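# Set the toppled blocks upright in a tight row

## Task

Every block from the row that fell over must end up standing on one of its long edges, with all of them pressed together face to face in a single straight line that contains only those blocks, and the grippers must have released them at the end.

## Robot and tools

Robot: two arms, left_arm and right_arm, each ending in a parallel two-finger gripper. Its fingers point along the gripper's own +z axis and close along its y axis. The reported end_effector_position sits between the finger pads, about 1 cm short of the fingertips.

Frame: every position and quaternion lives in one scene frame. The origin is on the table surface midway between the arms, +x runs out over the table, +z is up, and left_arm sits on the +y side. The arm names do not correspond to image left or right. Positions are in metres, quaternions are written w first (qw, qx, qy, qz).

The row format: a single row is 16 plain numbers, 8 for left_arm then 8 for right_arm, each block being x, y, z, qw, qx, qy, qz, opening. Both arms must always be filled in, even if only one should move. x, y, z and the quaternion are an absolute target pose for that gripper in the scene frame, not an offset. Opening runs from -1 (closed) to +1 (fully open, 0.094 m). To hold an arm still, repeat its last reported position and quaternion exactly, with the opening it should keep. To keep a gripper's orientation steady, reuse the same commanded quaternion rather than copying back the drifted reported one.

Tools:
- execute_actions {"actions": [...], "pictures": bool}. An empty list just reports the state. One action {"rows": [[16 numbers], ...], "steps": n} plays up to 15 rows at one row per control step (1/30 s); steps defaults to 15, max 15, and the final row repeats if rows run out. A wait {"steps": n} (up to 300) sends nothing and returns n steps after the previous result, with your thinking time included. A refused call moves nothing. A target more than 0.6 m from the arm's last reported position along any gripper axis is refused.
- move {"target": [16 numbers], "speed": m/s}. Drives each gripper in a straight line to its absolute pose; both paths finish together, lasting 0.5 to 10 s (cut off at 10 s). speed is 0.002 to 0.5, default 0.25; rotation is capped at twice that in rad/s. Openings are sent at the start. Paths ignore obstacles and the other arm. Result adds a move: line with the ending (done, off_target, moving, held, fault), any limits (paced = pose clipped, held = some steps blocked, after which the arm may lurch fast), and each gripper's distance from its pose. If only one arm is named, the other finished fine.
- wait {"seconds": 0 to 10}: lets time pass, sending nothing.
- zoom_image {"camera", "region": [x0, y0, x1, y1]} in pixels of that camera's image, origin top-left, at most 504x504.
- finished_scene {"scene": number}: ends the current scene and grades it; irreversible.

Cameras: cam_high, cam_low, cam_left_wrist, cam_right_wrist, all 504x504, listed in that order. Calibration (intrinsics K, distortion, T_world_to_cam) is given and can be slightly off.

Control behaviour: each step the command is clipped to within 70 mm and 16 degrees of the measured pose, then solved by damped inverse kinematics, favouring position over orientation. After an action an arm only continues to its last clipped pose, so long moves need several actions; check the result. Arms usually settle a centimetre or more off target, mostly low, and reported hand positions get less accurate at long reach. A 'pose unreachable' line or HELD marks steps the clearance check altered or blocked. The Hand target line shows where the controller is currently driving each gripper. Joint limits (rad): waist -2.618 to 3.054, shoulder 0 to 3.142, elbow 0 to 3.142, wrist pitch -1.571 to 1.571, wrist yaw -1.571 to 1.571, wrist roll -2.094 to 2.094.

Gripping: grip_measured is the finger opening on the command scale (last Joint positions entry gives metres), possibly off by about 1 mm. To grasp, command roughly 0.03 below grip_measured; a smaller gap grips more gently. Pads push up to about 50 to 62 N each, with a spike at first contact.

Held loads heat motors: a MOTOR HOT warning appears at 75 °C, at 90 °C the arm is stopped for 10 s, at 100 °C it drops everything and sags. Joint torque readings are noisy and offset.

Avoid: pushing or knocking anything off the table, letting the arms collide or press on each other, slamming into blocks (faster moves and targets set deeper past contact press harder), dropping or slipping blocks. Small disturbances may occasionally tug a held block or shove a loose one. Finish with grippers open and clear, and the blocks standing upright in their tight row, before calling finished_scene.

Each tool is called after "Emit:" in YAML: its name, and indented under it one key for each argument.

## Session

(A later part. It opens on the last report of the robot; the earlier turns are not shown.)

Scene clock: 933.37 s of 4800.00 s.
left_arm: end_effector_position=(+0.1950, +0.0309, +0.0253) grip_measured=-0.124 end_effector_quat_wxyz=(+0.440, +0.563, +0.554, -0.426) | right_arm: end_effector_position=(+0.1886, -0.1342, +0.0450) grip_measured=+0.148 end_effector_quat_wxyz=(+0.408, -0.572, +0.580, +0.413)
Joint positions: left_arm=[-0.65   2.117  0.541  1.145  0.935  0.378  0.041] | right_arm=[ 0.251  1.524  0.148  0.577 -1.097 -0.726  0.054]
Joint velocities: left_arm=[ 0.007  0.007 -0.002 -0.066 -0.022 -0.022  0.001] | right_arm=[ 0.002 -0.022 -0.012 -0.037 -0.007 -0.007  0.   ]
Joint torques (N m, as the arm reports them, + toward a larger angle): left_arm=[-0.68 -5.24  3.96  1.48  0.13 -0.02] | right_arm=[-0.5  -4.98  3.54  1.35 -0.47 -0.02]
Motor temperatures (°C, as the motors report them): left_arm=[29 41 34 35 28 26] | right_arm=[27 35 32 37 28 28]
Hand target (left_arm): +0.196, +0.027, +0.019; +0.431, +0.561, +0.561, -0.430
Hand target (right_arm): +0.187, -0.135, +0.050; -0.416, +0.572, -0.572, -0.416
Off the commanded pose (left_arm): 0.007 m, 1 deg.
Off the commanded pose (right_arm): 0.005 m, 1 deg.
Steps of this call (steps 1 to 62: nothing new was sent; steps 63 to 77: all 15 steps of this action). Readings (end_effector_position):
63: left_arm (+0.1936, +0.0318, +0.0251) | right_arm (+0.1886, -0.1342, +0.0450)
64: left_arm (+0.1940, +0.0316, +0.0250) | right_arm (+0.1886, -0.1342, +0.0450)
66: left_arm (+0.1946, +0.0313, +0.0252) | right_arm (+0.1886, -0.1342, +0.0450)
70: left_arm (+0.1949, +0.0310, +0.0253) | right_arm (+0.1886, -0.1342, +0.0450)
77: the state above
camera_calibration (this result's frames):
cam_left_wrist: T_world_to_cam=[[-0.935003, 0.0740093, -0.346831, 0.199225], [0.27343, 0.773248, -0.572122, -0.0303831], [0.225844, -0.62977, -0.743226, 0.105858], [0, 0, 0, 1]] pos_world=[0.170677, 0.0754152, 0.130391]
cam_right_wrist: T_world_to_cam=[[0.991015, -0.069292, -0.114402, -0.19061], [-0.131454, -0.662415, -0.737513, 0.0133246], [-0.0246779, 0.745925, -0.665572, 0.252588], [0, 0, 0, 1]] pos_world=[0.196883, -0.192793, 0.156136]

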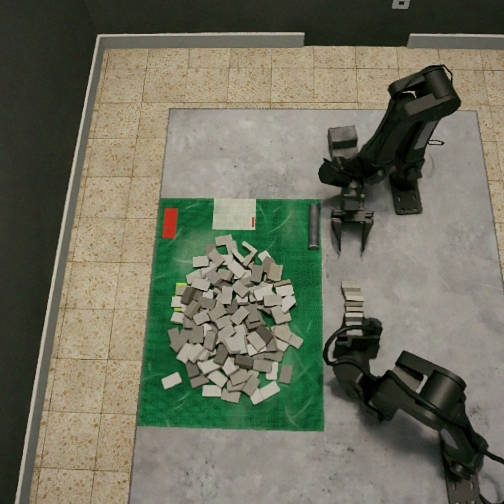

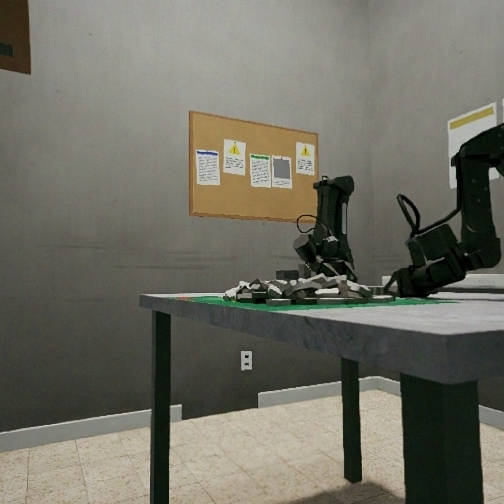

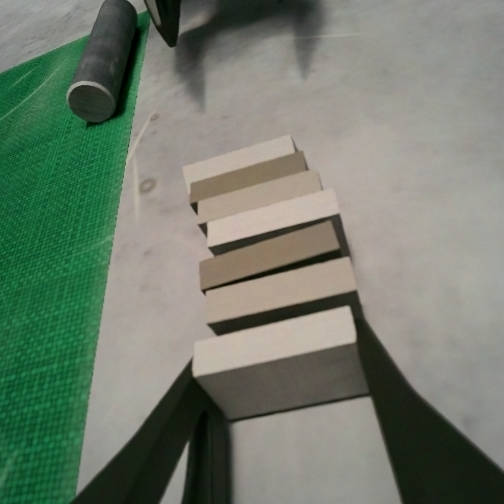

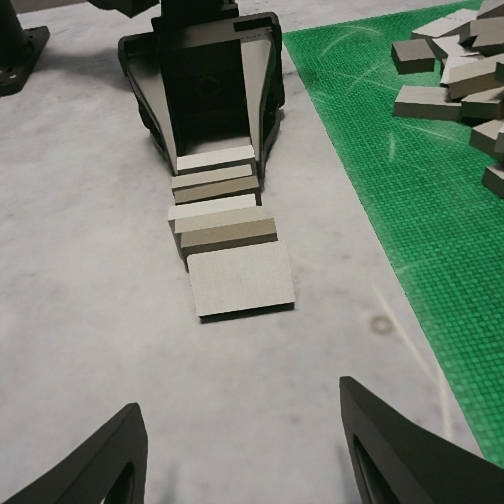

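Emit:
execute_actions:
  actions:
    - {"rows": [[0.195,0.028,0.021,0.4156,0.5721,0.5721,-0.4156,-0.2,0.187,-0.135,0.05,-0.4156,0.5721,-0.5721,-0.4156,0.15]], "steps": 15}

Scene clock: 938.03 s of 4800.00 s.
left_arm: end_effector_position=(+0.1937, +0.0316, +0.0243) grip_measured=-0.124 end_effector_quat_wxyz=(+0.431, +0.570, +0.562, -0.416) | right_arm: end_effector_position=(+0.1886, -0.1342, +0.0450) grip_measured=+0.148 end_effector_quat_wxyz=(+0.408, -0.572, +0.580, +0.413)
Joint positions: left_arm=[-0.656  2.077  0.541  1.057  0.915  0.415  0.041] | right_arm=[ 0.251  1.524  0.148  0.577 -1.097 -0.726  0.054]
Joint velocities: left_arm=[-0.002 -0.007  0.007 -0.007 -0.051 -0.022  0.001] | right_arm=[ 0.002 -0.012  0.002  0.037  0.022 -0.037 -0.   ]
Joint torques (N m, as the arm reports them, + toward a larger angle): left_arm=[-0.76 -7.56  4.42  0.97  0.06  0.1 ] | right_arm=[-0.4  -4.99  3.47  1.34 -0.48 -0.01]
Motor temperatures (°C, as the motors report them): left_arm=[29 41 34 34 28 26] | right_arm=[27 35 32 37 28 28]
Hand target (left_arm): +0.195, +0.028, +0.022; +0.417, +0.571, +0.572, -0.416
Hand target (right_arm): +0.187, -0.135, +0.050; -0.416, +0.572, -0.572, -0.416
Off the commanded pose (left_arm): 0.005 m, 2 deg.
Off the commanded pose (right_arm): 0.005 m, 1 deg.
Steps of this call (steps 1 to 90: nothing new was sent; then 1.17 s passed at rest; steps 91 to 105: all 15 steps of this action). Readings (end_effector_position):
91: left_arm (+0.1948, +0.0310, +0.0251) | right_arm (+0.1886, -0.1342, +0.0450)
92: left_arm (+0.1946, +0.0310, +0.0249) | right_arm (+0.1886, -0.1342, +0.0450)
94: left_arm (+0.1942, +0.0311, +0.0246) | right_arm (+0.1886, -0.1342, +0.0450)
98: left_arm (+0.1939, +0.0314, +0.0244) | right_arm (+0.1886, -0.1342, +0.0450)
105: the state above
camera_calibration (this result's frames):
cam_left_wrist: T_world_to_cam=[[-0.934897, 0.0842234, -0.344781, 0.197196], [0.272563, 0.792581, -0.545459, -0.0321542], [0.227327, -0.603922, -0.763937, 0.105253], [0, 0, 0, 1]] pos_world=[0.169195, 0.0724409, 0.130857]
cam_right_wrist: T_world_to_cam=[[0.991015, -0.069292, -0.114402, -0.19061], [-0.131454, -0.662415, -0.737513, 0.0133246], [-0.0246779, 0.745925, -0.665572, 0.252588], [0, 0, 0, 1]] pos_world=[0.196883, -0.192793, 0.156136]

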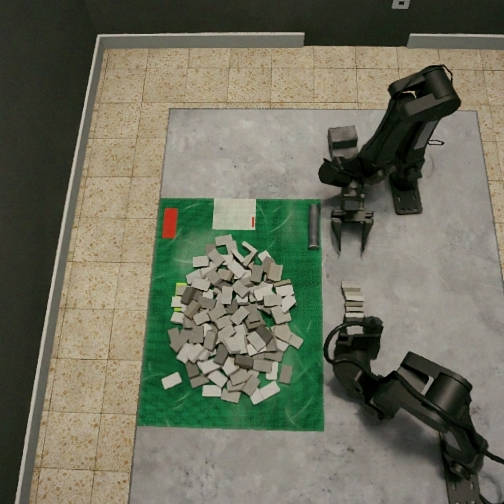

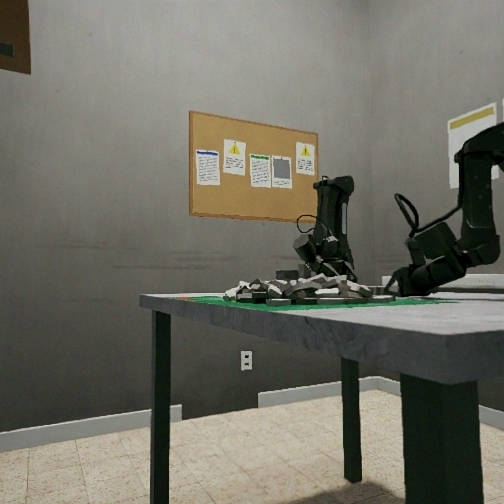

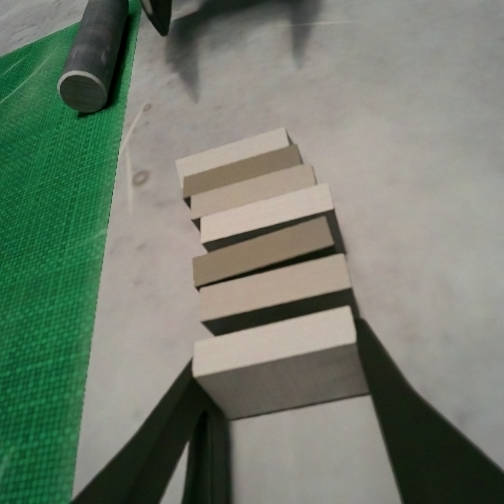

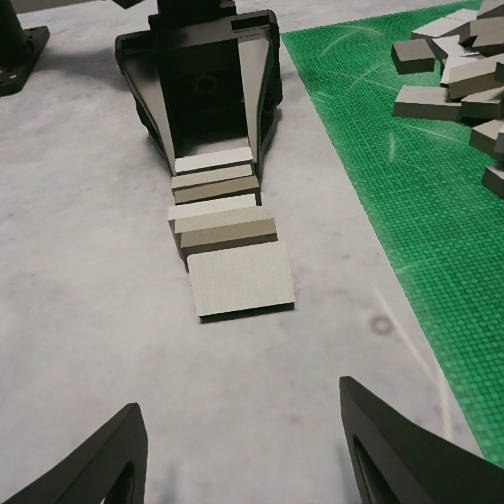

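Emit:
execute_actions:
  actions:
    - {"rows": [[0.195,0.028,0.016,0.4156,0.5721,0.5721,-0.4156,-0.2,0.187,-0.135,0.05,-0.4156,0.5721,-0.5721,-0.4156,0.15]], "steps": 15}
  pictures: false

Scene clock: 940.87 s of 4800.00 s.
left_arm: end_effector_position=(+0.1944, +0.0311, +0.0246) grip_measured=-0.124 end_effector_quat_wxyz=(+0.432, +0.571, +0.561, -0.416) | right_arm: end_effector_position=(+0.1886, -0.1342, +0.0450) grip_measured=+0.148 end_effector_quat_wxyz=(+0.408, -0.572, +0.580, +0.413)
Joint positions: left_arm=[-0.656  2.076  0.545  1.052  0.915  0.417  0.041] | right_arm=[ 0.251  1.524  0.148  0.577 -1.097 -0.726  0.054]
Joint velocities: left_arm=[-0.002 -0.002 -0.007  0.022  0.022 -0.051 -0.   ] | right_arm=[ 0.002  0.012 -0.002 -0.007 -0.037 -0.007 -0.   ]
Joint torques (N m, as the arm reports them, + toward a larger angle): left_arm=[-0.79 -5.88  4.32  1.13  0.07  0.14] | right_arm=[-0.49 -4.93  3.47  1.35 -0.48 -0.04]
Motor temperatures (°C, as the motors report them): left_arm=[29 41 34 34 28 26] | right_arm=[27 35 32 37 28 28]
Hand target (left_arm): +0.195, +0.028, +0.016; +0.416, +0.572, +0.572, -0.416
Hand target (right_arm): +0.187, -0.135, +0.050; -0.416, +0.572, -0.572, -0.416
Off the commanded pose (left_arm): 0.009 m, 2 deg.
Off the commanded pose (right_arm): 0.005 m, 1 deg.
Steps of this call (steps 1 to 70: nothing new was sent; steps 71 to 85: all 15 steps of this action). Readings (end_effector_position):
71: left_arm (+0.1939, +0.0314, +0.0245) | right_arm (+0.1886, -0.1342, +0.0450)
72: left_arm (+0.1942, +0.0313, +0.0246) | right_arm (+0.1886, -0.1342, +0.0450)
74: left_arm (+0.1943, +0.0311, +0.0246) | right_arm (+0.1886, -0.1342, +0.0450)
78: left_arm (+0.1944, +0.0311, +0.0246) | right_arm (+0.1886, -0.1342, +0.0450)
85: the state above

Emit:
execute_actions:
  actions:
    - {"rows": [[0.195,0.030,0.024,0.4156,0.5721,0.5721,-0.4156,-0.2,0.187,-0.135,0.05,-0.4156,0.5721,-0.5721,-0.4156,0.15],[0.195,0.030,0.024,0.4156,0.5721,0.5721,-0.4156,-0.2,0.187,-0.135,0.05,-0.4156,0.5721,-0.5721,-0.4156,0.15],[0.195,0.030,0.024,0.4156,0.5721,0.5721,-0.4156,-0.2,0.187,-0.135,0.05,-0.4156,0.5721,-0.5721,-0.4156,0.15],[0.195,0.030,0.024,0.4156,0.5721,0.5721,-0.4156,-0.2,0.187,-0.135,0.05,-0.4156,0.5721,-0.5721,-0.4156,0.15],[0.195,0.030,0.024,0.4156,0.5721,0.5721,-0.4156,-0.13,0.187,-0.135,0.05,-0.4156,0.5721,-0.5721,-0.4156,0.15],[0.195,0.030,0.024,0.4156,0.5721,0.5721,-0.4156,-0.11,0.187,-0.135,0.05,-0.4156,0.5721,-0.5721,-0.4156,0.15],[0.195,0.030,0.024,0.4156,0.5721,0.5721,-0.4156,-0.09,0.187,-0.135,0.05,-0.4156,0.5721,-0.5721,-0.4156,0.15],[0.195,0.030,0.024,0.4156,0.5721,0.5721,-0.4156,-0.07,0.187,-0.135,0.05,-0.4156,0.5721,-0.5721,-0.4156,0.15],[0.195,0.030,0.024,0.4156,0.5721,0.5721,-0.4156,-0.05,0.187,-0.135,0.05,-0.4156,0.5721,-0.5721,-0.4156,0.15],[0.195,0.030,0.024,0.4156,0.5721,0.5721,-0.4156,-0.02,0.187,-0.135,0.05,-0.4156,0.5721,-0.5721,-0.4156,0.15],[0.195,0.030,0.024,0.4156,0.5721,0.5721,-0.4156,0.02,0.187,-0.135,0.05,-0.4156,0.5721,-0.5721,-0.4156,0.15],[0.195,0.030,0.024,0.4156,0.5721,0.5721,-0.4156,0.06,0.187,-0.135,0.05,-0.4156,0.5721,-0.5721,-0.4156,0.15],[0.195,0.030,0.024,0.4156,0.5721,0.5721,-0.4156,0.10,0.187,-0.135,0.05,-0.4156,0.5721,-0.5721,-0.4156,0.15],[0.195,0.030,0.024,0.4156,0.5721,0.5721,-0.4156,0.15,0.187,-0.135,0.05,-0.4156,0.5721,-0.5721,-0.4156,0.15]], "steps": 15}

Scene clock: 954.03 s of 4800.00 s.
left_arm: end_effector_position=(+0.1929, +0.0323, +0.0229) grip_measured=+0.141 end_effector_quat_wxyz=(+0.423, +0.571, +0.568, -0.416) | right_arm: end_effector_position=(+0.1886, -0.1342, +0.0450) grip_measured=+0.148 end_effector_quat_wxyz=(+0.408, -0.572, +0.580, +0.413)
Joint positions: left_arm=[-0.656  2.063  0.545  1.012  0.914  0.423  0.054] | right_arm=[ 0.251  1.524  0.148  0.577 -1.097 -0.726  0.054]
Joint velocities: left_arm=[-0.002 -0.002 -0.002  0.081 -0.007  0.007  0.011] | right_arm=[ 0.002 -0.022  0.002 -0.022  0.022 -0.051 -0.001]
Joint torques (N m, as the arm reports them, + toward a larger angle): left_arm=[-0.19 -7.97  4.02  1.13  0.15  0.07] | right_arm=[-0.48 -4.97  3.52  1.34 -0.47  0.  ]
Motor temperatures (°C, as the motors report them): left_arm=[29 41 34 34 28 26] | right_arm=[27 35 32 37 28 28]
Hand target (left_arm): +0.195, +0.030, +0.024; +0.416, +0.571, +0.572, -0.416
Hand target (right_arm): +0.187, -0.135, +0.050; -0.416, +0.572, -0.572, -0.416
Off the commanded pose (left_arm): 0.003 m, 1 deg.
Off the commanded pose (right_arm): 0.005 m, 1 deg.
Steps of this call (steps 1 to 90: nothing new was sent; then 9.67 s passed at rest; steps 91 to 105: all 15 steps of this action). Readings (end_effector_position):
91: left_arm (+0.1943, +0.0312, +0.0247) | right_arm (+0.1886, -0.1342, +0.0450)
92: left_arm (+0.1942, +0.0313, +0.0248) | right_arm (+0.1886, -0.1342, +0.0450)
94: left_arm (+0.1939, +0.0315, +0.0247) | right_arm (+0.1886, -0.1342, +0.0450)
98: left_arm (+0.1937, +0.0318, +0.0246) | right_arm (+0.1886, -0.1342, +0.0450)
105: the state above
camera_calibration (this result's frames):
cam_left_wrist: T_world_to_cam=[[-0.939663, 0.0906008, -0.329885, 0.196253], [0.265625, 0.800901, -0.536658, -0.032446], [0.215584, -0.591904, -0.776643, 0.106932], [0, 0, 0, 1]] pos_world=[0.169977, 0.0714988, 0.130376]
cam_right_wrist: T_world_to_cam=[[0.991015, -0.069292, -0.114402, -0.19061], [-0.131454, -0.662415, -0.737513, 0.0133246], [-0.0246779, 0.745925, -0.665572, 0.252588], [0, 0, 0, 1]] pos_world=[0.196883, -0.192793, 0.156136]

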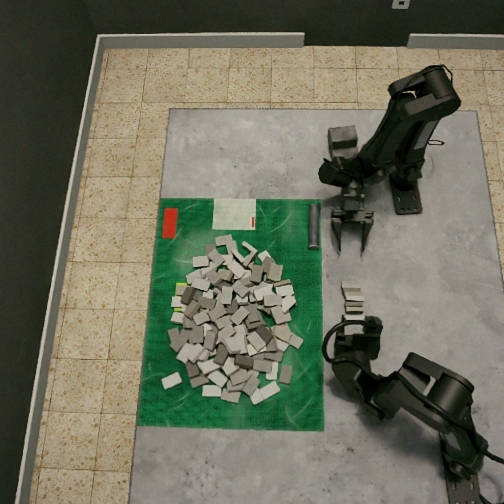

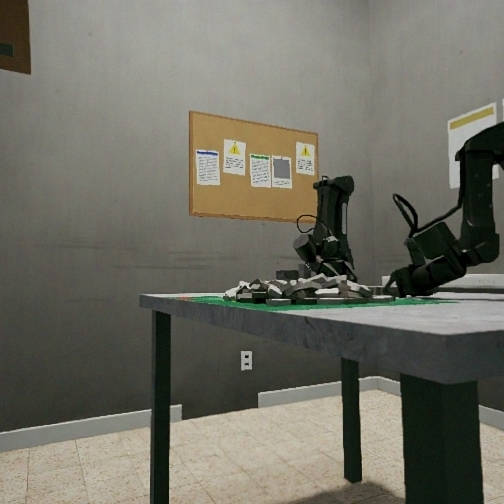

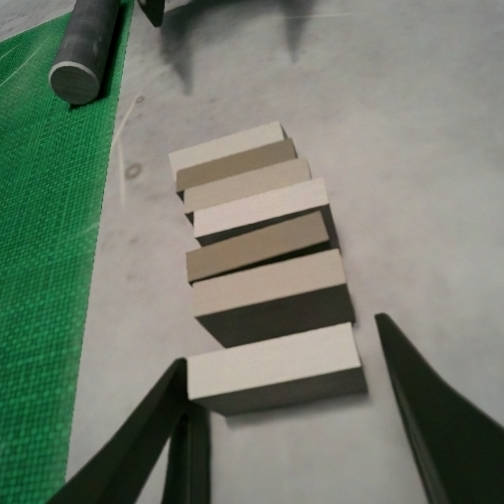

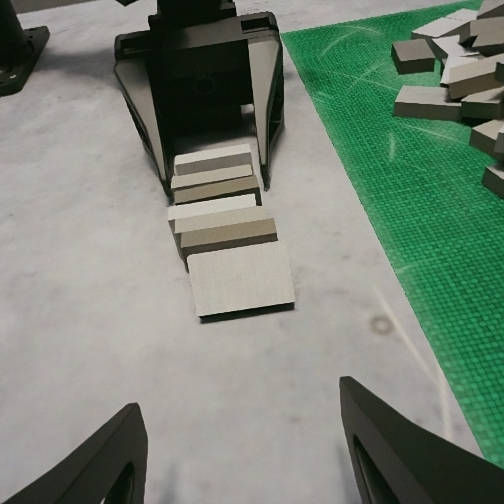

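Emit:
move:
  target: [0.196,0.075,0.045,0.4156,0.5721,0.5721,-0.4156,0.15,0.187,-0.135,0.05,-0.4156,0.5721,-0.5721,-0.4156,0.15]
  speed: 0.06

Scene clock: 958.07 s of 4800.00 s.
left_arm: end_effector_position=(+0.2021, +0.0716, +0.0439) grip_measured=+0.147 end_effector_quat_wxyz=(+0.422, +0.573, +0.572, -0.408) | right_arm: end_effector_position=(+0.1887, -0.1342, +0.0450) grip_measured=+0.148 end_effector_quat_wxyz=(+0.408, -0.572, +0.580, +0.413)
Joint positions: left_arm=[-0.52   1.892  0.515  0.752  1.012  0.566  0.054] | right_arm=[ 0.251  1.524  0.148  0.577 -1.097 -0.726  0.054]
Joint velocities: left_arm=[-0.022 -0.002  0.002 -0.154  0.007  0.007 -0.   ] | right_arm=[ 0.007  0.007 -0.002 -0.007 -0.022 -0.066  0.   ]
Joint torques (N m, as the arm reports them, + toward a larger angle): left_arm=[ 0.75 -7.67  2.34  1.2   0.44  0.1 ] | right_arm=[-0.45 -4.93  3.53  1.33 -0.49 -0.02]
Motor temperatures (°C, as the motors report them): left_arm=[29 41 34 34 28 26] | right_arm=[27 35 32 37 28 28]
Hand target (left_arm): +0.196, +0.076, +0.045; +0.416, +0.572, +0.572, -0.415
Hand target (right_arm): +0.187, -0.135, +0.050; -0.416, +0.572, -0.572, -0.415
Off the commanded pose (left_arm): 0.007 m, 1 deg.
Off the commanded pose (right_arm): 0.005 m, 1 deg.
move: done
camera_calibration (this result's frames):
cam_left_wrist: T_world_to_cam=[[-0.938081, 0.0869847, -0.335318, 0.208544], [0.262217, 0.810843, -0.523236, -0.0556445], [0.226376, -0.578764, -0.783445, 0.141677], [0, 0, 0, 1]] pos_world=[0.17815, 0.108976, 0.15181]
cam_right_wrist: T_world_to_cam=[[0.991007, -0.0695853, -0.114293, -0.190709], [-0.131563, -0.66257, -0.737355, 0.0132819], [-0.0244183, 0.745761, -0.665766, 0.252509], [0, 0, 0, 1]] pos_world=[0.196907, -0.192782, 0.156109]

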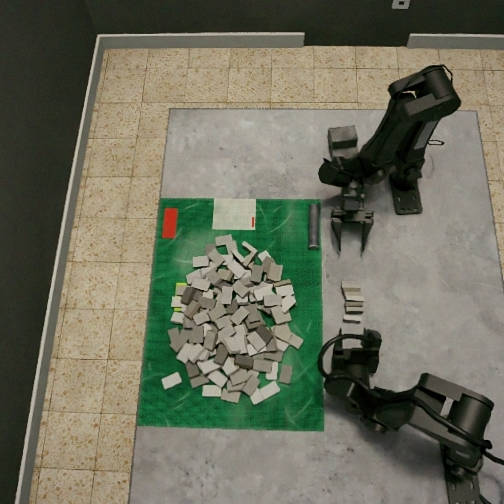

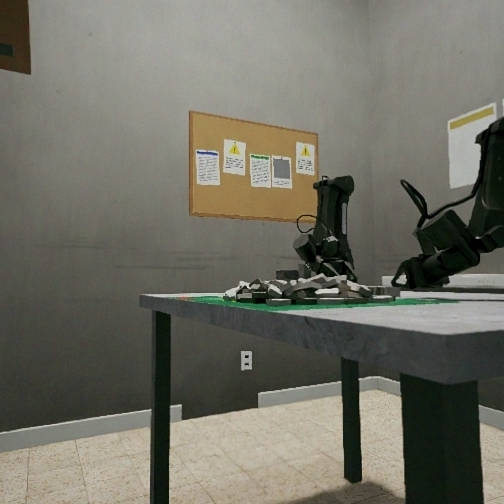

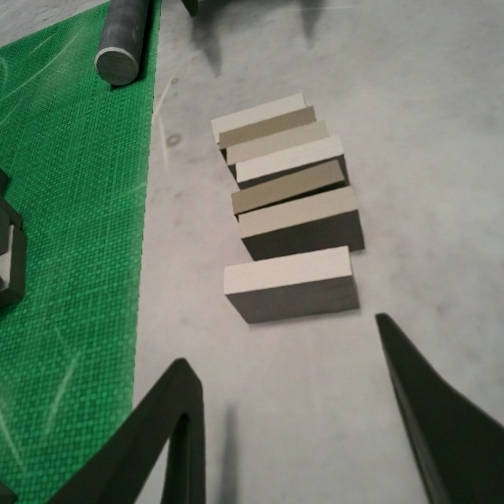

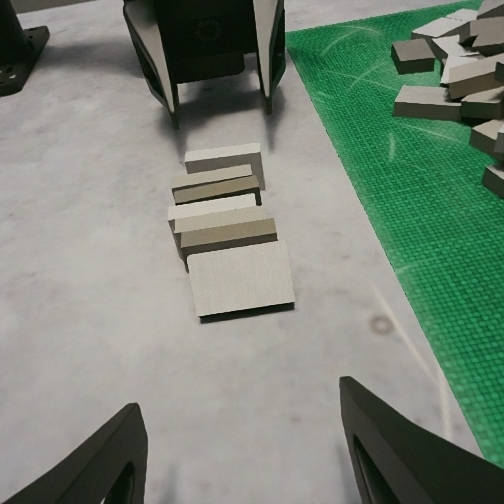

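Emit:
move:
  target: [0.196,0.075,0.032,0.3265,0.6272,0.6272,-0.3265,-0.4,0.187,-0.095,0.028,-0.3265,0.6272,-0.6272,-0.3265,-0.4]
  speed: 0.08

Scene clock: 989.73 s of 4800.00 s.
left_arm: end_effector_position=(+0.1914, +0.0803, +0.0218) grip_measured=-0.397 end_effector_quat_wxyz=(+0.317, +0.620, +0.637, -0.331) | right_arm: end_effector_position=(+0.1808, -0.1028, +0.0166) grip_measured=-0.398 end_effector_quat_wxyz=(+0.315, -0.626, +0.634, +0.326)
Joint positions: left_arm=[-0.584  1.753  0.629  0.154  0.791  0.77   0.028] | right_arm=[ 0.551  1.469  0.281  0.298 -0.71  -0.655  0.028]
Joint velocities: left_arm=[ 0.012 -0.017  0.002 -0.007  0.007  0.037  0.   ] | right_arm=[-0.007  0.012 -0.002 -0.007 -0.066 -0.037  0.001]
Joint torques (N m, as the arm reports them, + toward a larger angle): left_arm=[-0.77 -7.38  6.09  0.99  0.29  0.13] | right_arm=[ 0.8  -5.36  7.69  1.16 -0.3   0.08]
Motor temperatures (°C, as the motors report them): left_arm=[29 43 33 34 28 26] | right_arm=[27 35 32 36 28 28]
Hand target (left_arm): +0.196, +0.075, +0.033; +0.327, +0.627, +0.627, -0.327
Hand target (right_arm): +0.187, -0.095, +0.029; -0.328, +0.627, -0.626, -0.328
Off the commanded pose (left_arm): 0.012 m, 2 deg.
Off the commanded pose (right_arm): 0.015 m, 2 deg.
After step 90, 26.30 s passed at rest.
move: off_target (left_arm, right_arm)
camera_calibration (this result's frames):
cam_left_wrist: T_world_to_cam=[[-0.952192, 0.176153, -0.249601, 0.183939], [0.242905, 0.932044, -0.268871, -0.0830404], [0.185277, -0.316646, -0.930273, 0.121856], [0, 0, 0, 1]] pos_world=[0.172739, 0.0835813, 0.136944]
cam_right_wrist: T_world_to_cam=[[0.990887, -0.0933474, -0.0971035, -0.186689], [-0.130071, -0.850417, -0.509777, -0.011253], [-0.0349921, 0.517762, -0.854809, 0.191697], [0, 0, 0, 1]] pos_world=[0.190232, -0.12625, 0.139999]

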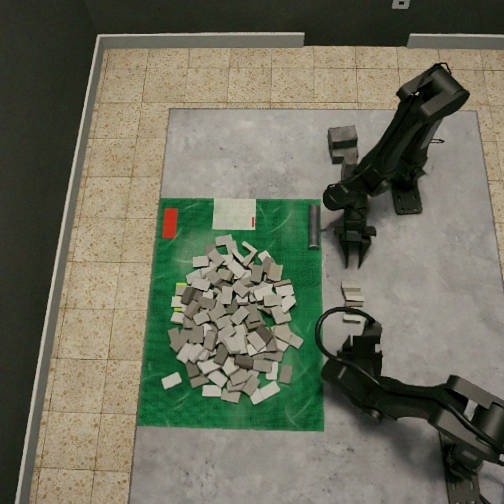

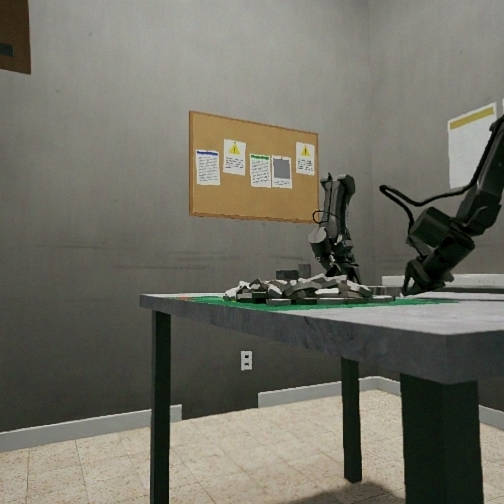

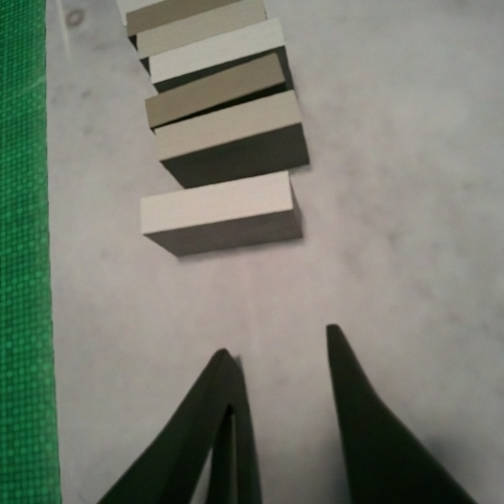

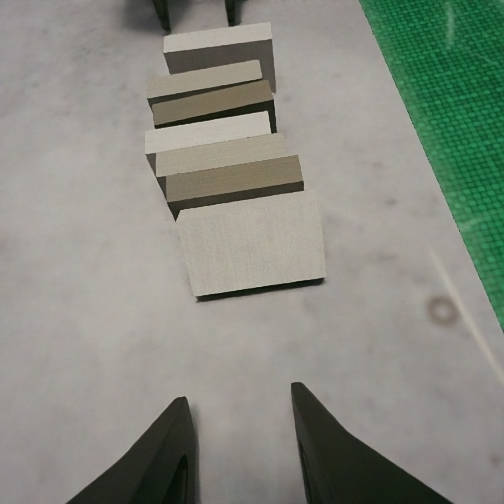

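Emit:
execute_actions:
  actions:
    - {"rows": [[0.196,0.075,0.032,0.3265,0.6272,0.6272,-0.3265,-0.4,0.194,-0.086,0.021,-0.3265,0.6272,-0.6272,-0.3265,-0.4]], "steps": 15}

Scene clock: 997.40 s of 4800.00 s.
left_arm: end_effector_position=(+0.1912, +0.0806, +0.0214) grip_measured=-0.397 end_effector_quat_wxyz=(+0.316, +0.620, +0.638, -0.330) | right_arm: end_effector_position=(+0.1864, -0.0961, +0.0138) grip_measured=-0.398 end_effector_quat_wxyz=(+0.315, -0.626, +0.635, +0.324)
Joint positions: left_arm=[-0.584  1.753  0.629  0.152  0.79   0.771  0.028] | right_arm=[ 0.565  1.52   0.306  0.331 -0.698 -0.641  0.028]
Joint velocities: left_arm=[-0.017 -0.007  0.017  0.11  -0.051  0.022 -0.   ] | right_arm=[ 0.007 -0.017 -0.012  0.037  0.022 -0.022 -0.001]
Joint torques (N m, as the arm reports them, + toward a larger angle): left_arm=[-0.64 -7.33  5.96  1.05  0.27  0.13] | right_arm=[ 0.81 -3.    7.62  1.48 -0.3   0.08]
Motor temperatures (°C, as the motors report them): left_arm=[29 42 34 33 28 26] | right_arm=[27 35 33 36 28 28]
Hand target (left_arm): +0.196, +0.075, +0.032; +0.327, +0.627, +0.627, -0.327
Hand target (right_arm): +0.194, -0.087, +0.021; -0.327, +0.627, -0.627, -0.327
Off the commanded pose (left_arm): 0.013 m, 2 deg.
Off the commanded pose (right_arm): 0.014 m, 2 deg.
Steps of this call (steps 1 to 90: nothing new was sent; then 4.17 s passed at rest; steps 91 to 105: all 15 steps of this action). Readings (end_effector_position):
91: left_arm (+0.1912, +0.0805, +0.0215) | right_arm (+0.1811, -0.1025, +0.0160)
92: left_arm (+0.1912, +0.0805, +0.0214) | right_arm (+0.1818, -0.1009, +0.0150)
94: left_arm (+0.1912, +0.0805, +0.0214) | right_arm (+0.1835, -0.0984, +0.0135)
98: left_arm (+0.1912, +0.0806, +0.0214) | right_arm (+0.1856, -0.0967, +0.0134)
105: the state above
camera_calibration (this result's frames):
cam_left_wrist: T_world_to_cam=[[-0.952452, 0.176308, -0.248498, 0.183671], [0.242316, 0.93274, -0.266981, -0.083378], [0.184713, -0.314501, -0.931112, 0.121544], [0, 0, 0, 1]] pos_world=[0.172691, 0.0836131, 0.136553]
cam_right_wrist: T_world_to_cam=[[0.990744, -0.0958927, -0.0960819, -0.192119], [-0.131621, -0.851776, -0.507104, -0.00607682], [-0.0332127, 0.515056, -0.856513, 0.185402], [0, 0, 0, 1]] pos_world=[0.195699, -0.119091, 0.137258]

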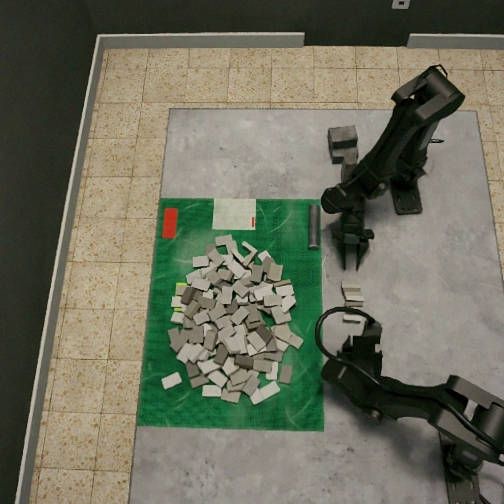

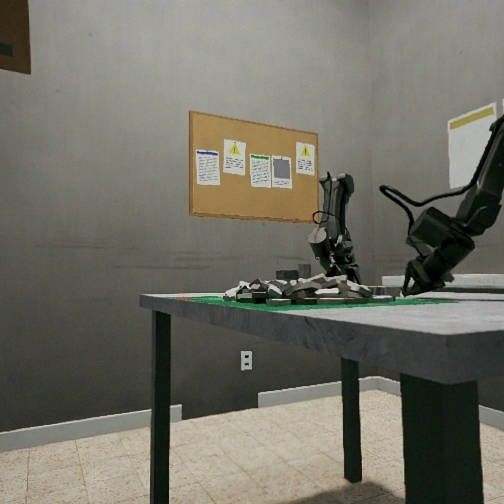

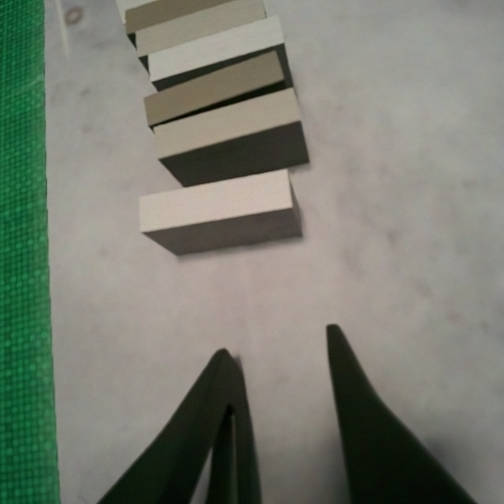

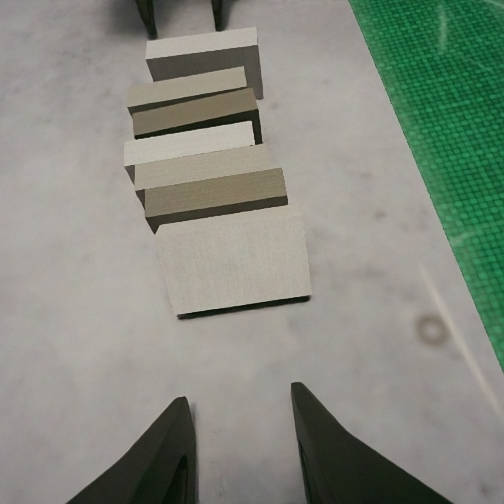

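Emit:
execute_actions:
  actions:
    - {"rows": [[0.196,0.075,0.032,0.3265,0.6272,0.6272,-0.3265,-0.4,0.189,-0.084,0.025,-0.3265,0.6272,-0.6272,-0.3265,-0.4]], "steps": 15}

Scene clock: 1001.53 s of 4800.00 s.
left_arm: end_effector_position=(+0.1913, +0.0806, +0.0213) grip_measured=-0.397 end_effector_quat_wxyz=(+0.316, +0.620, +0.638, -0.330) | right_arm: end_effector_position=(+0.1816, -0.0928, +0.0133) grip_measured=-0.398 end_effector_quat_wxyz=(+0.308, -0.627, +0.637, +0.327)
Joint positions: left_arm=[-0.584  1.753  0.629  0.152  0.789  0.771  0.028] | right_arm=[ 0.589  1.52   0.306  0.333 -0.688 -0.618  0.028]
Joint velocities: left_arm=[-0.002 -0.007 -0.017 -0.022 -0.037  0.037 -0.   ] | right_arm=[ 0.002 -0.007 -0.002 -0.007 -0.007 -0.022  0.001]
Joint torques (N m, as the arm reports them, + toward a larger angle): left_arm=[-0.72 -7.31  5.99  1.04  0.29  0.14] | right_arm=[ 0.81 -5.47  7.03  1.38 -0.2   0.05]
Motor temperatures (°C, as the motors report them): left_arm=[29 42 34 33 28 26] | right_arm=[27 35 33 36 28 28]
Hand target (left_arm): +0.196, +0.075, +0.032; +0.327, +0.627, +0.627, -0.327
Hand target (right_arm): +0.189, -0.084, +0.025; -0.327, +0.627, -0.627, -0.327
Off the commanded pose (left_arm): 0.013 m, 2 deg.
Off the commanded pose (right_arm): 0.016 m, 2 deg.
Steps of this call (steps 1 to 90: nothing new was sent; then 0.63 s passed at rest; steps 91 to 105: all 15 steps of this action). Readings (end_effector_position):
91: left_arm (+0.1913, +0.0806, +0.0213) | right_arm (+0.1863, -0.0956, +0.0138)
92: left_arm (+0.1913, +0.0806, +0.0213) | right_arm (+0.1848, -0.0947, +0.0135)
94: left_arm (+0.1913, +0.0806, +0.0213) | right_arm (+0.1821, -0.0932, +0.0133)
98: left_arm (+0.1913, +0.0806, +0.0213) | right_arm (+0.1816, -0.0928, +0.0132)
105: the state above
camera_calibration (this result's frames):
cam_left_wrist: T_world_to_cam=[[-0.952451, 0.176172, -0.248598, 0.183714], [0.242157, 0.932866, -0.266687, -0.0834124], [0.184926, -0.314206, -0.93117, 0.121444], [0, 0, 0, 1]] pos_world=[0.172719, 0.0836057, 0.136511]
cam_right_wrist: T_world_to_cam=[[0.989908, -0.0918775, -0.107889, -0.186422], [-0.133989, -0.854716, -0.501506, -0.00411994], [-0.0461377, 0.510901, -0.858401, 0.18509], [0, 0, 0, 1]] pos_world=[0.192528, -0.115212, 0.136702]

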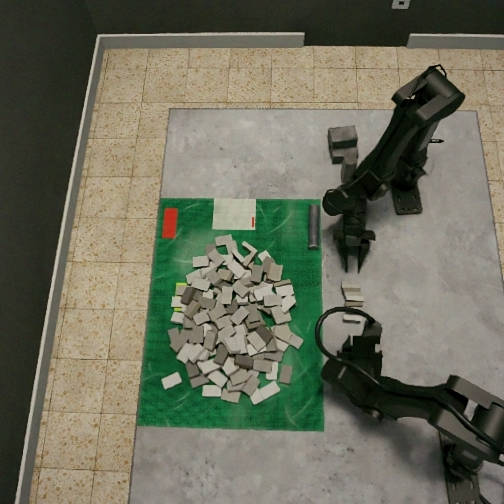

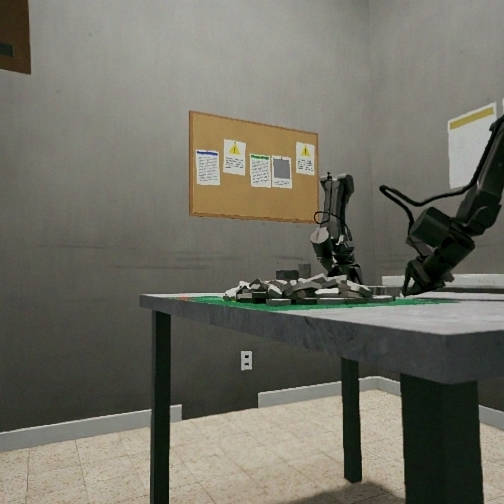

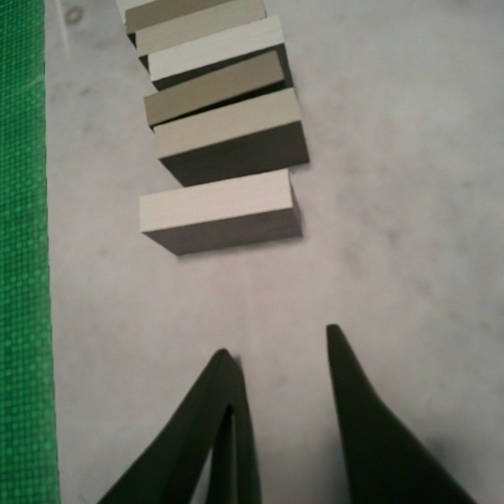

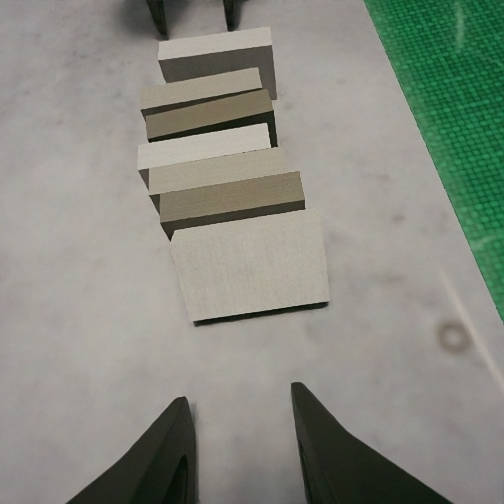

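Emit:
execute_actions:
  actions:
    - {"rows": [[0.196,0.075,0.032,0.3265,0.6272,0.6272,-0.3265,-0.4,0.198,-0.080,0.032,-0.3265,0.6272,-0.6272,-0.3265,-0.4]], "steps": 15}

Scene clock: 1009.07 s of 4800.00 s.
left_arm: end_effector_position=(+0.1913, +0.0806, +0.0213) grip_measured=-0.397 end_effector_quat_wxyz=(+0.316, +0.620, +0.638, -0.330) | right_arm: end_effector_position=(+0.1906, -0.0856, +0.0217) grip_measured=-0.398 end_effector_quat_wxyz=(+0.314, -0.627, +0.634, +0.327)
Joint positions: left_arm=[-0.584  1.753  0.629  0.152  0.789  0.771  0.028] | right_arm=[ 0.589  1.52   0.352  0.3   -0.688 -0.617  0.028]
Joint velocities: left_arm=[-0.012 -0.007 -0.002 -0.007  0.007 -0.066 -0.   ] | right_arm=[-0.002 -0.002 -0.022 -0.007 -0.051 -0.037  0.001]
Joint torques (N m, as the arm reports them, + toward a larger angle): left_arm=[-0.7  -7.28  6.01  1.03  0.29  0.14] | right_arm=[-0.12 -5.45  7.51  1.22 -0.27 -0.02]
Motor temperatures (°C, as the motors report them): left_arm=[29 42 35 33 28 26] | right_arm=[27 35 33 36 28 28]
Hand target (left_arm): +0.196, +0.075, +0.032; +0.327, +0.627, +0.627, -0.327
Hand target (right_arm): +0.198, -0.080, +0.032; -0.327, +0.627, -0.627, -0.326
Off the commanded pose (left_arm): 0.013 m, 2 deg.
Off the commanded pose (right_arm): 0.014 m, 2 deg.
Steps of this call (steps 1 to 90: nothing new was sent; then 4.03 s passed at rest; steps 91 to 105: all 15 steps of this action). Readings (end_effector_position):
91: left_arm (+0.1913, +0.0806, +0.0213) | right_arm (+0.1822, -0.0923, +0.0138)
92: left_arm (+0.1913, +0.0806, +0.0213) | right_arm (+0.1837, -0.0911, +0.0151)
94: left_arm (+0.1913, +0.0806, +0.0213) | right_arm (+0.1881, -0.0876, +0.0193)
98: left_arm (+0.1913, +0.0806, +0.0213) | right_arm (+0.1918, -0.0847, +0.0230)
105: the state above
camera_calibration (this result's frames):
cam_left_wrist: T_world_to_cam=[[-0.952451, 0.176172, -0.248598, 0.183714], [0.242157, 0.932866, -0.266687, -0.0834124], [0.184926, -0.314206, -0.93117, 0.121444], [0, 0, 0, 1]] pos_world=[0.172719, 0.0836057, 0.136511]
cam_right_wrist: T_world_to_cam=[[0.990843, -0.091748, -0.099058, -0.194092], [-0.129704, -0.850619, -0.509533, 0.0071518], [-0.0375121, 0.517715, -0.85473, 0.187904], [0, 0, 0, 1]] pos_world=[0.200291, -0.109005, 0.145025]

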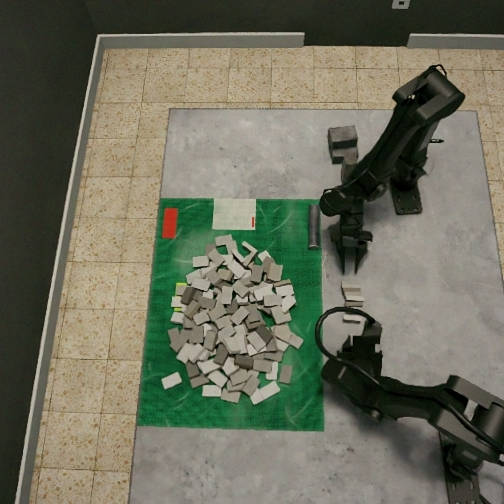

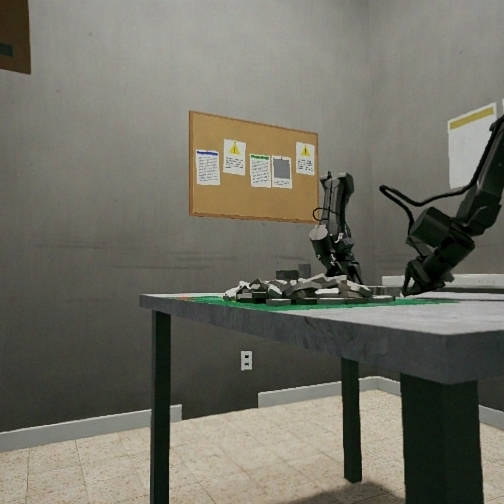

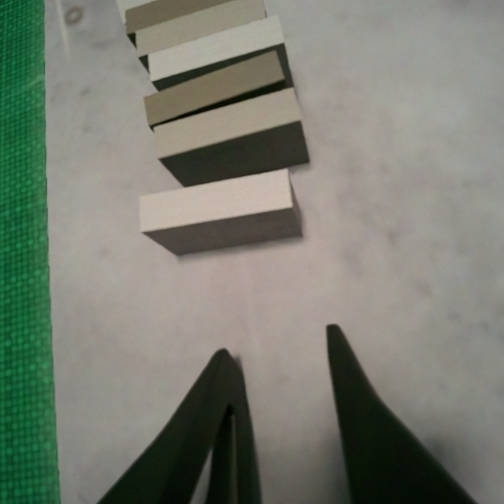

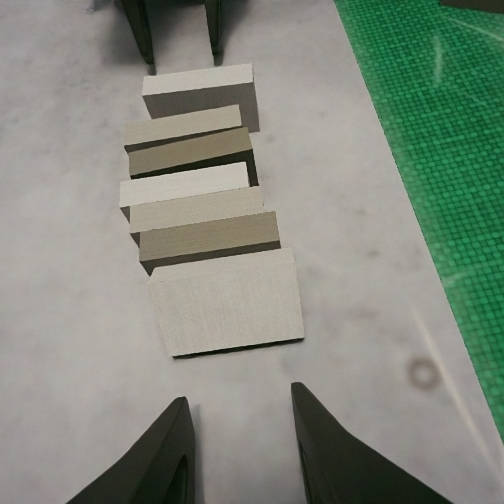

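Emit:
execute_actions:
  actions:
    - {"rows": [[0.196,0.075,0.032,0.3265,0.6272,0.6272,-0.3265,-0.4,0.188,-0.077,0.018,-0.3265,0.6272,-0.6272,-0.3265,-0.4]], "steps": 15}

Scene clock: 1012.17 s of 4800.00 s.
left_arm: end_effector_position=(+0.1913, +0.0806, +0.0213) grip_measured=-0.397 end_effector_quat_wxyz=(+0.316, +0.620, +0.638, -0.330) | right_arm: end_effector_position=(+0.1948, -0.0750, +0.0246) grip_measured=-0.398 end_effector_quat_wxyz=(-0.335, +0.628, -0.624, -0.322)
Joint positions: left_arm=[-0.584  1.753  0.629  0.152  0.789  0.771  0.028] | right_arm=[ 0.619  1.548  0.351  0.394 -0.663 -0.591  0.028]
Joint velocities: left_arm=[-0.012 -0.017  0.002  0.007 -0.037 -0.051 -0.001] | right_arm=[-0.007 -0.002 -0.012 -0.022  0.007 -0.022 -0.001]
Joint torques (N m, as the arm reports them, + toward a larger angle): left_arm=[-0.7  -7.35  5.97  1.05  0.29  0.14] | right_arm=[ 0.68 -3.56  3.66  1.58 -0.21  0.09]
Motor temperatures (°C, as the motors report them): left_arm=[29 42 35 33 28 26] | right_arm=[27 35 33 36 28 28]
Hand target (left_arm): +0.196, +0.075, +0.032; +0.327, +0.627, +0.627, -0.327
Hand target (right_arm): +0.188, -0.077, +0.018; -0.327, +0.627, -0.627, -0.327
Off the commanded pose (left_arm): 0.013 m, 2 deg.
Off the commanded pose (right_arm): 0.010 m, 1 deg.
Steps of this call (steps 1 to 78: nothing new was sent; steps 79 to 93: all 15 steps of this action). Readings (end_effector_position):
79: left_arm (+0.1913, +0.0806, +0.0213) | right_arm (+0.1905, -0.0849, +0.0213)
80: left_arm (+0.1913, +0.0806, +0.0213) | right_arm (+0.1902, -0.0826, +0.0212)
82: left_arm (+0.1913, +0.0806, +0.0213) | right_arm (+0.1892, -0.0792, +0.0208)
86: left_arm (+0.1913, +0.0806, +0.0213) | right_arm (+0.1919, -0.0767, +0.0222)
93: the state above
camera_calibration (this result's frames):
cam_left_wrist: T_world_to_cam=[[-0.952451, 0.176172, -0.248598, 0.183714], [0.242157, 0.932866, -0.266687, -0.0834124], [0.184926, -0.314206, -0.93117, 0.121444], [0, 0, 0, 1]] pos_world=[0.172719, 0.0836057, 0.136511]
cam_right_wrist: T_world_to_cam=[[0.993856, -0.0916612, -0.062038, -0.198461], [-0.110651, -0.836118, -0.537274, 0.0162356], [-0.00262388, 0.540838, -0.841123, 0.179684], [0, 0, 0, 1]] pos_world=[0.19951, -0.101797, 0.147547]

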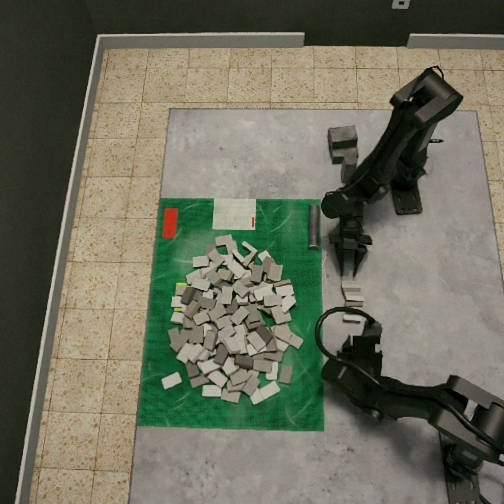

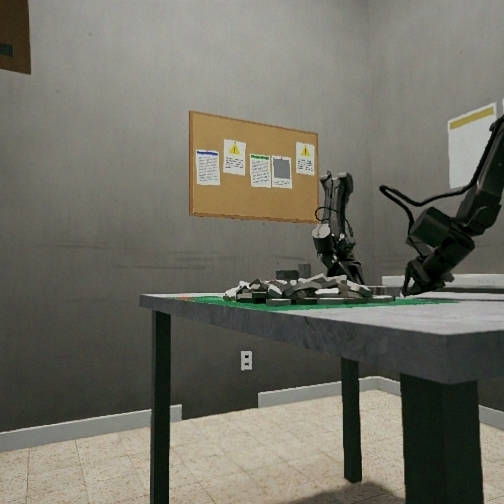

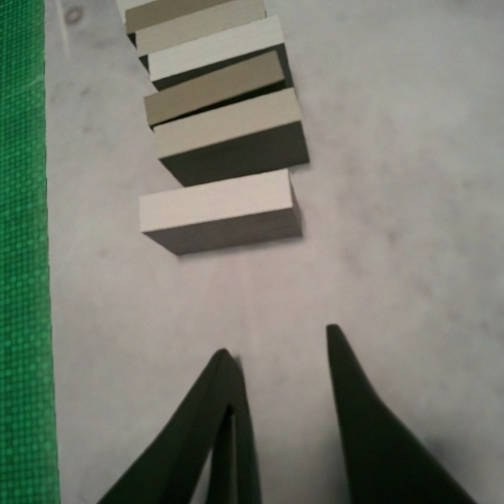

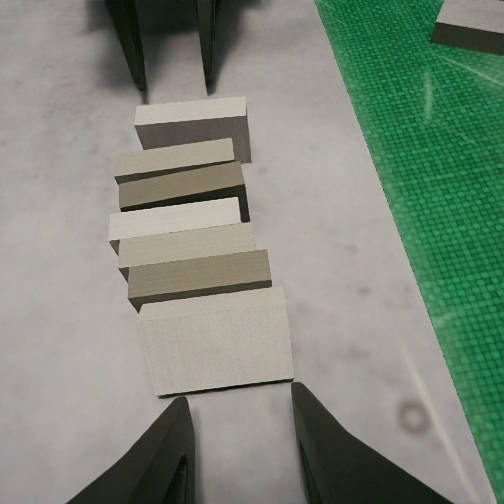

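Emit:
execute_actions:
  actions:
    - {"rows": [[0.196,0.075,0.032,0.3265,0.6272,0.6272,-0.3265,-0.4,0.186,-0.080,0.012,-0.3265,0.6272,-0.6272,-0.3265,-0.4]], "steps": 15}

Scene clock: 1016.73 s of 4800.00 s.
left_arm: end_effector_position=(+0.1913, +0.0806, +0.0213) grip_measured=-0.397 end_effector_quat_wxyz=(+0.316, +0.620, +0.638, -0.330) | right_arm: end_effector_position=(+0.1903, -0.0790, +0.0156) grip_measured=-0.398 end_effector_quat_wxyz=(+0.331, -0.627, +0.627, +0.323)
Joint positions: left_arm=[-0.584  1.753  0.629  0.152  0.789  0.771  0.028] | right_arm=[ 0.619  1.574  0.323  0.437 -0.662 -0.59   0.028]
Joint velocities: left_arm=[-0.002 -0.002  0.007 -0.022 -0.007 -0.022 -0.   ] | right_arm=[-0.007 -0.002 -0.027  0.022 -0.081  0.007  0.001]
Joint torques (N m, as the arm reports them, + toward a larger angle): left_arm=[-0.61 -7.3   5.97  1.04  0.28  0.14] | right_arm=[ 0.45 -3.56  3.93  1.59 -0.27  0.02]
Motor temperatures (°C, as the motors report them): left_arm=[29 42 35 33 28 26] | right_arm=[27 35 33 37 27 28]
Hand target (left_arm): +0.196, +0.075, +0.032; +0.327, +0.627, +0.627, -0.327
Hand target (right_arm): +0.186, -0.080, +0.012; -0.326, +0.627, -0.627, -0.327
Off the commanded pose (left_arm): 0.013 m, 2 deg.
Off the commanded pose (right_arm): 0.006 m, 1 deg.
Steps of this call (steps 1 to 90: nothing new was sent; then 1.07 s passed at rest; steps 91 to 105: all 15 steps of this action). Readings (end_effector_position):
91: left_arm (+0.1913, +0.0806, +0.0213) | right_arm (+0.1952, -0.0748, +0.0247)
92: left_arm (+0.1913, +0.0806, +0.0213) | right_arm (+0.1946, -0.0753, +0.0234)
94: left_arm (+0.1913, +0.0806, +0.0213) | right_arm (+0.1920, -0.0776, +0.0190)
98: left_arm (+0.1913, +0.0806, +0.0213) | right_arm (+0.1891, -0.0801, +0.0142)
105: the state above
camera_calibration (this result's frames):
cam_left_wrist: T_world_to_cam=[[-0.952451, 0.176172, -0.248598, 0.183714], [0.242157, 0.932866, -0.266687, -0.0834124], [0.184926, -0.314206, -0.93117, 0.121444], [0, 0, 0, 1]] pos_world=[0.172719, 0.0836057, 0.136511]
cam_right_wrist: T_world_to_cam=[[0.993132, -0.0935363, -0.0702904, -0.194839], [-0.116621, -0.839889, -0.530081, 0.00833924], [-0.00945429, 0.534638, -0.845029, 0.175157], [0, 0, 0, 1]] pos_world=[0.196129, -0.104866, 0.138738]

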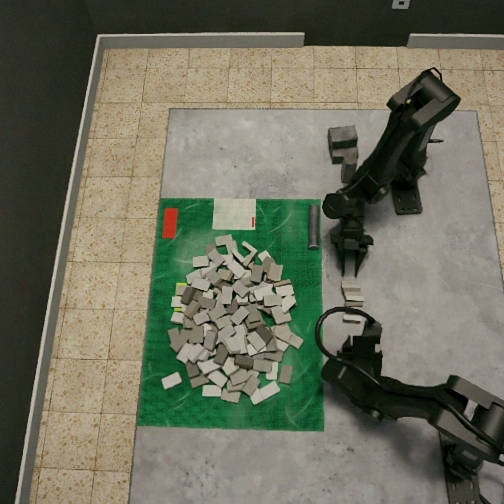

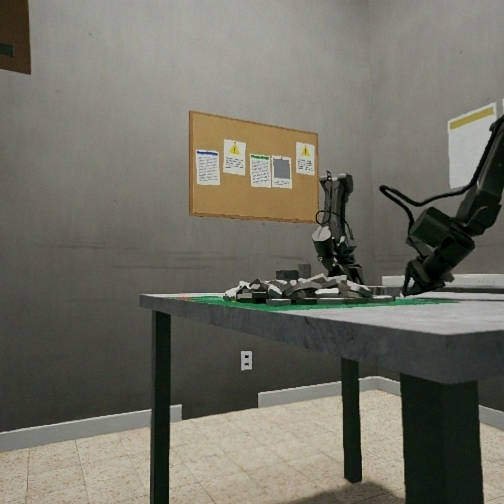

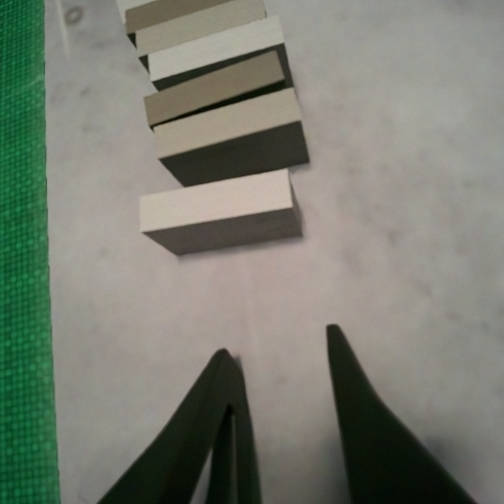

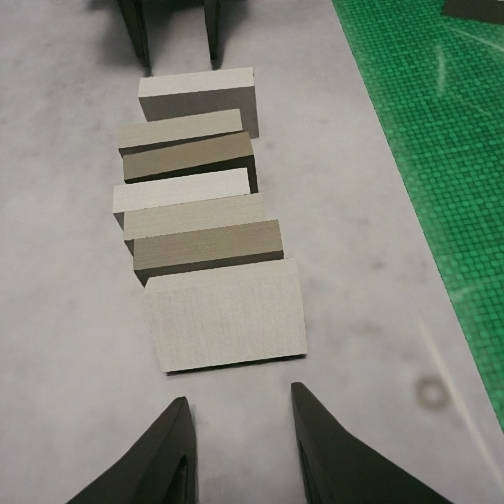

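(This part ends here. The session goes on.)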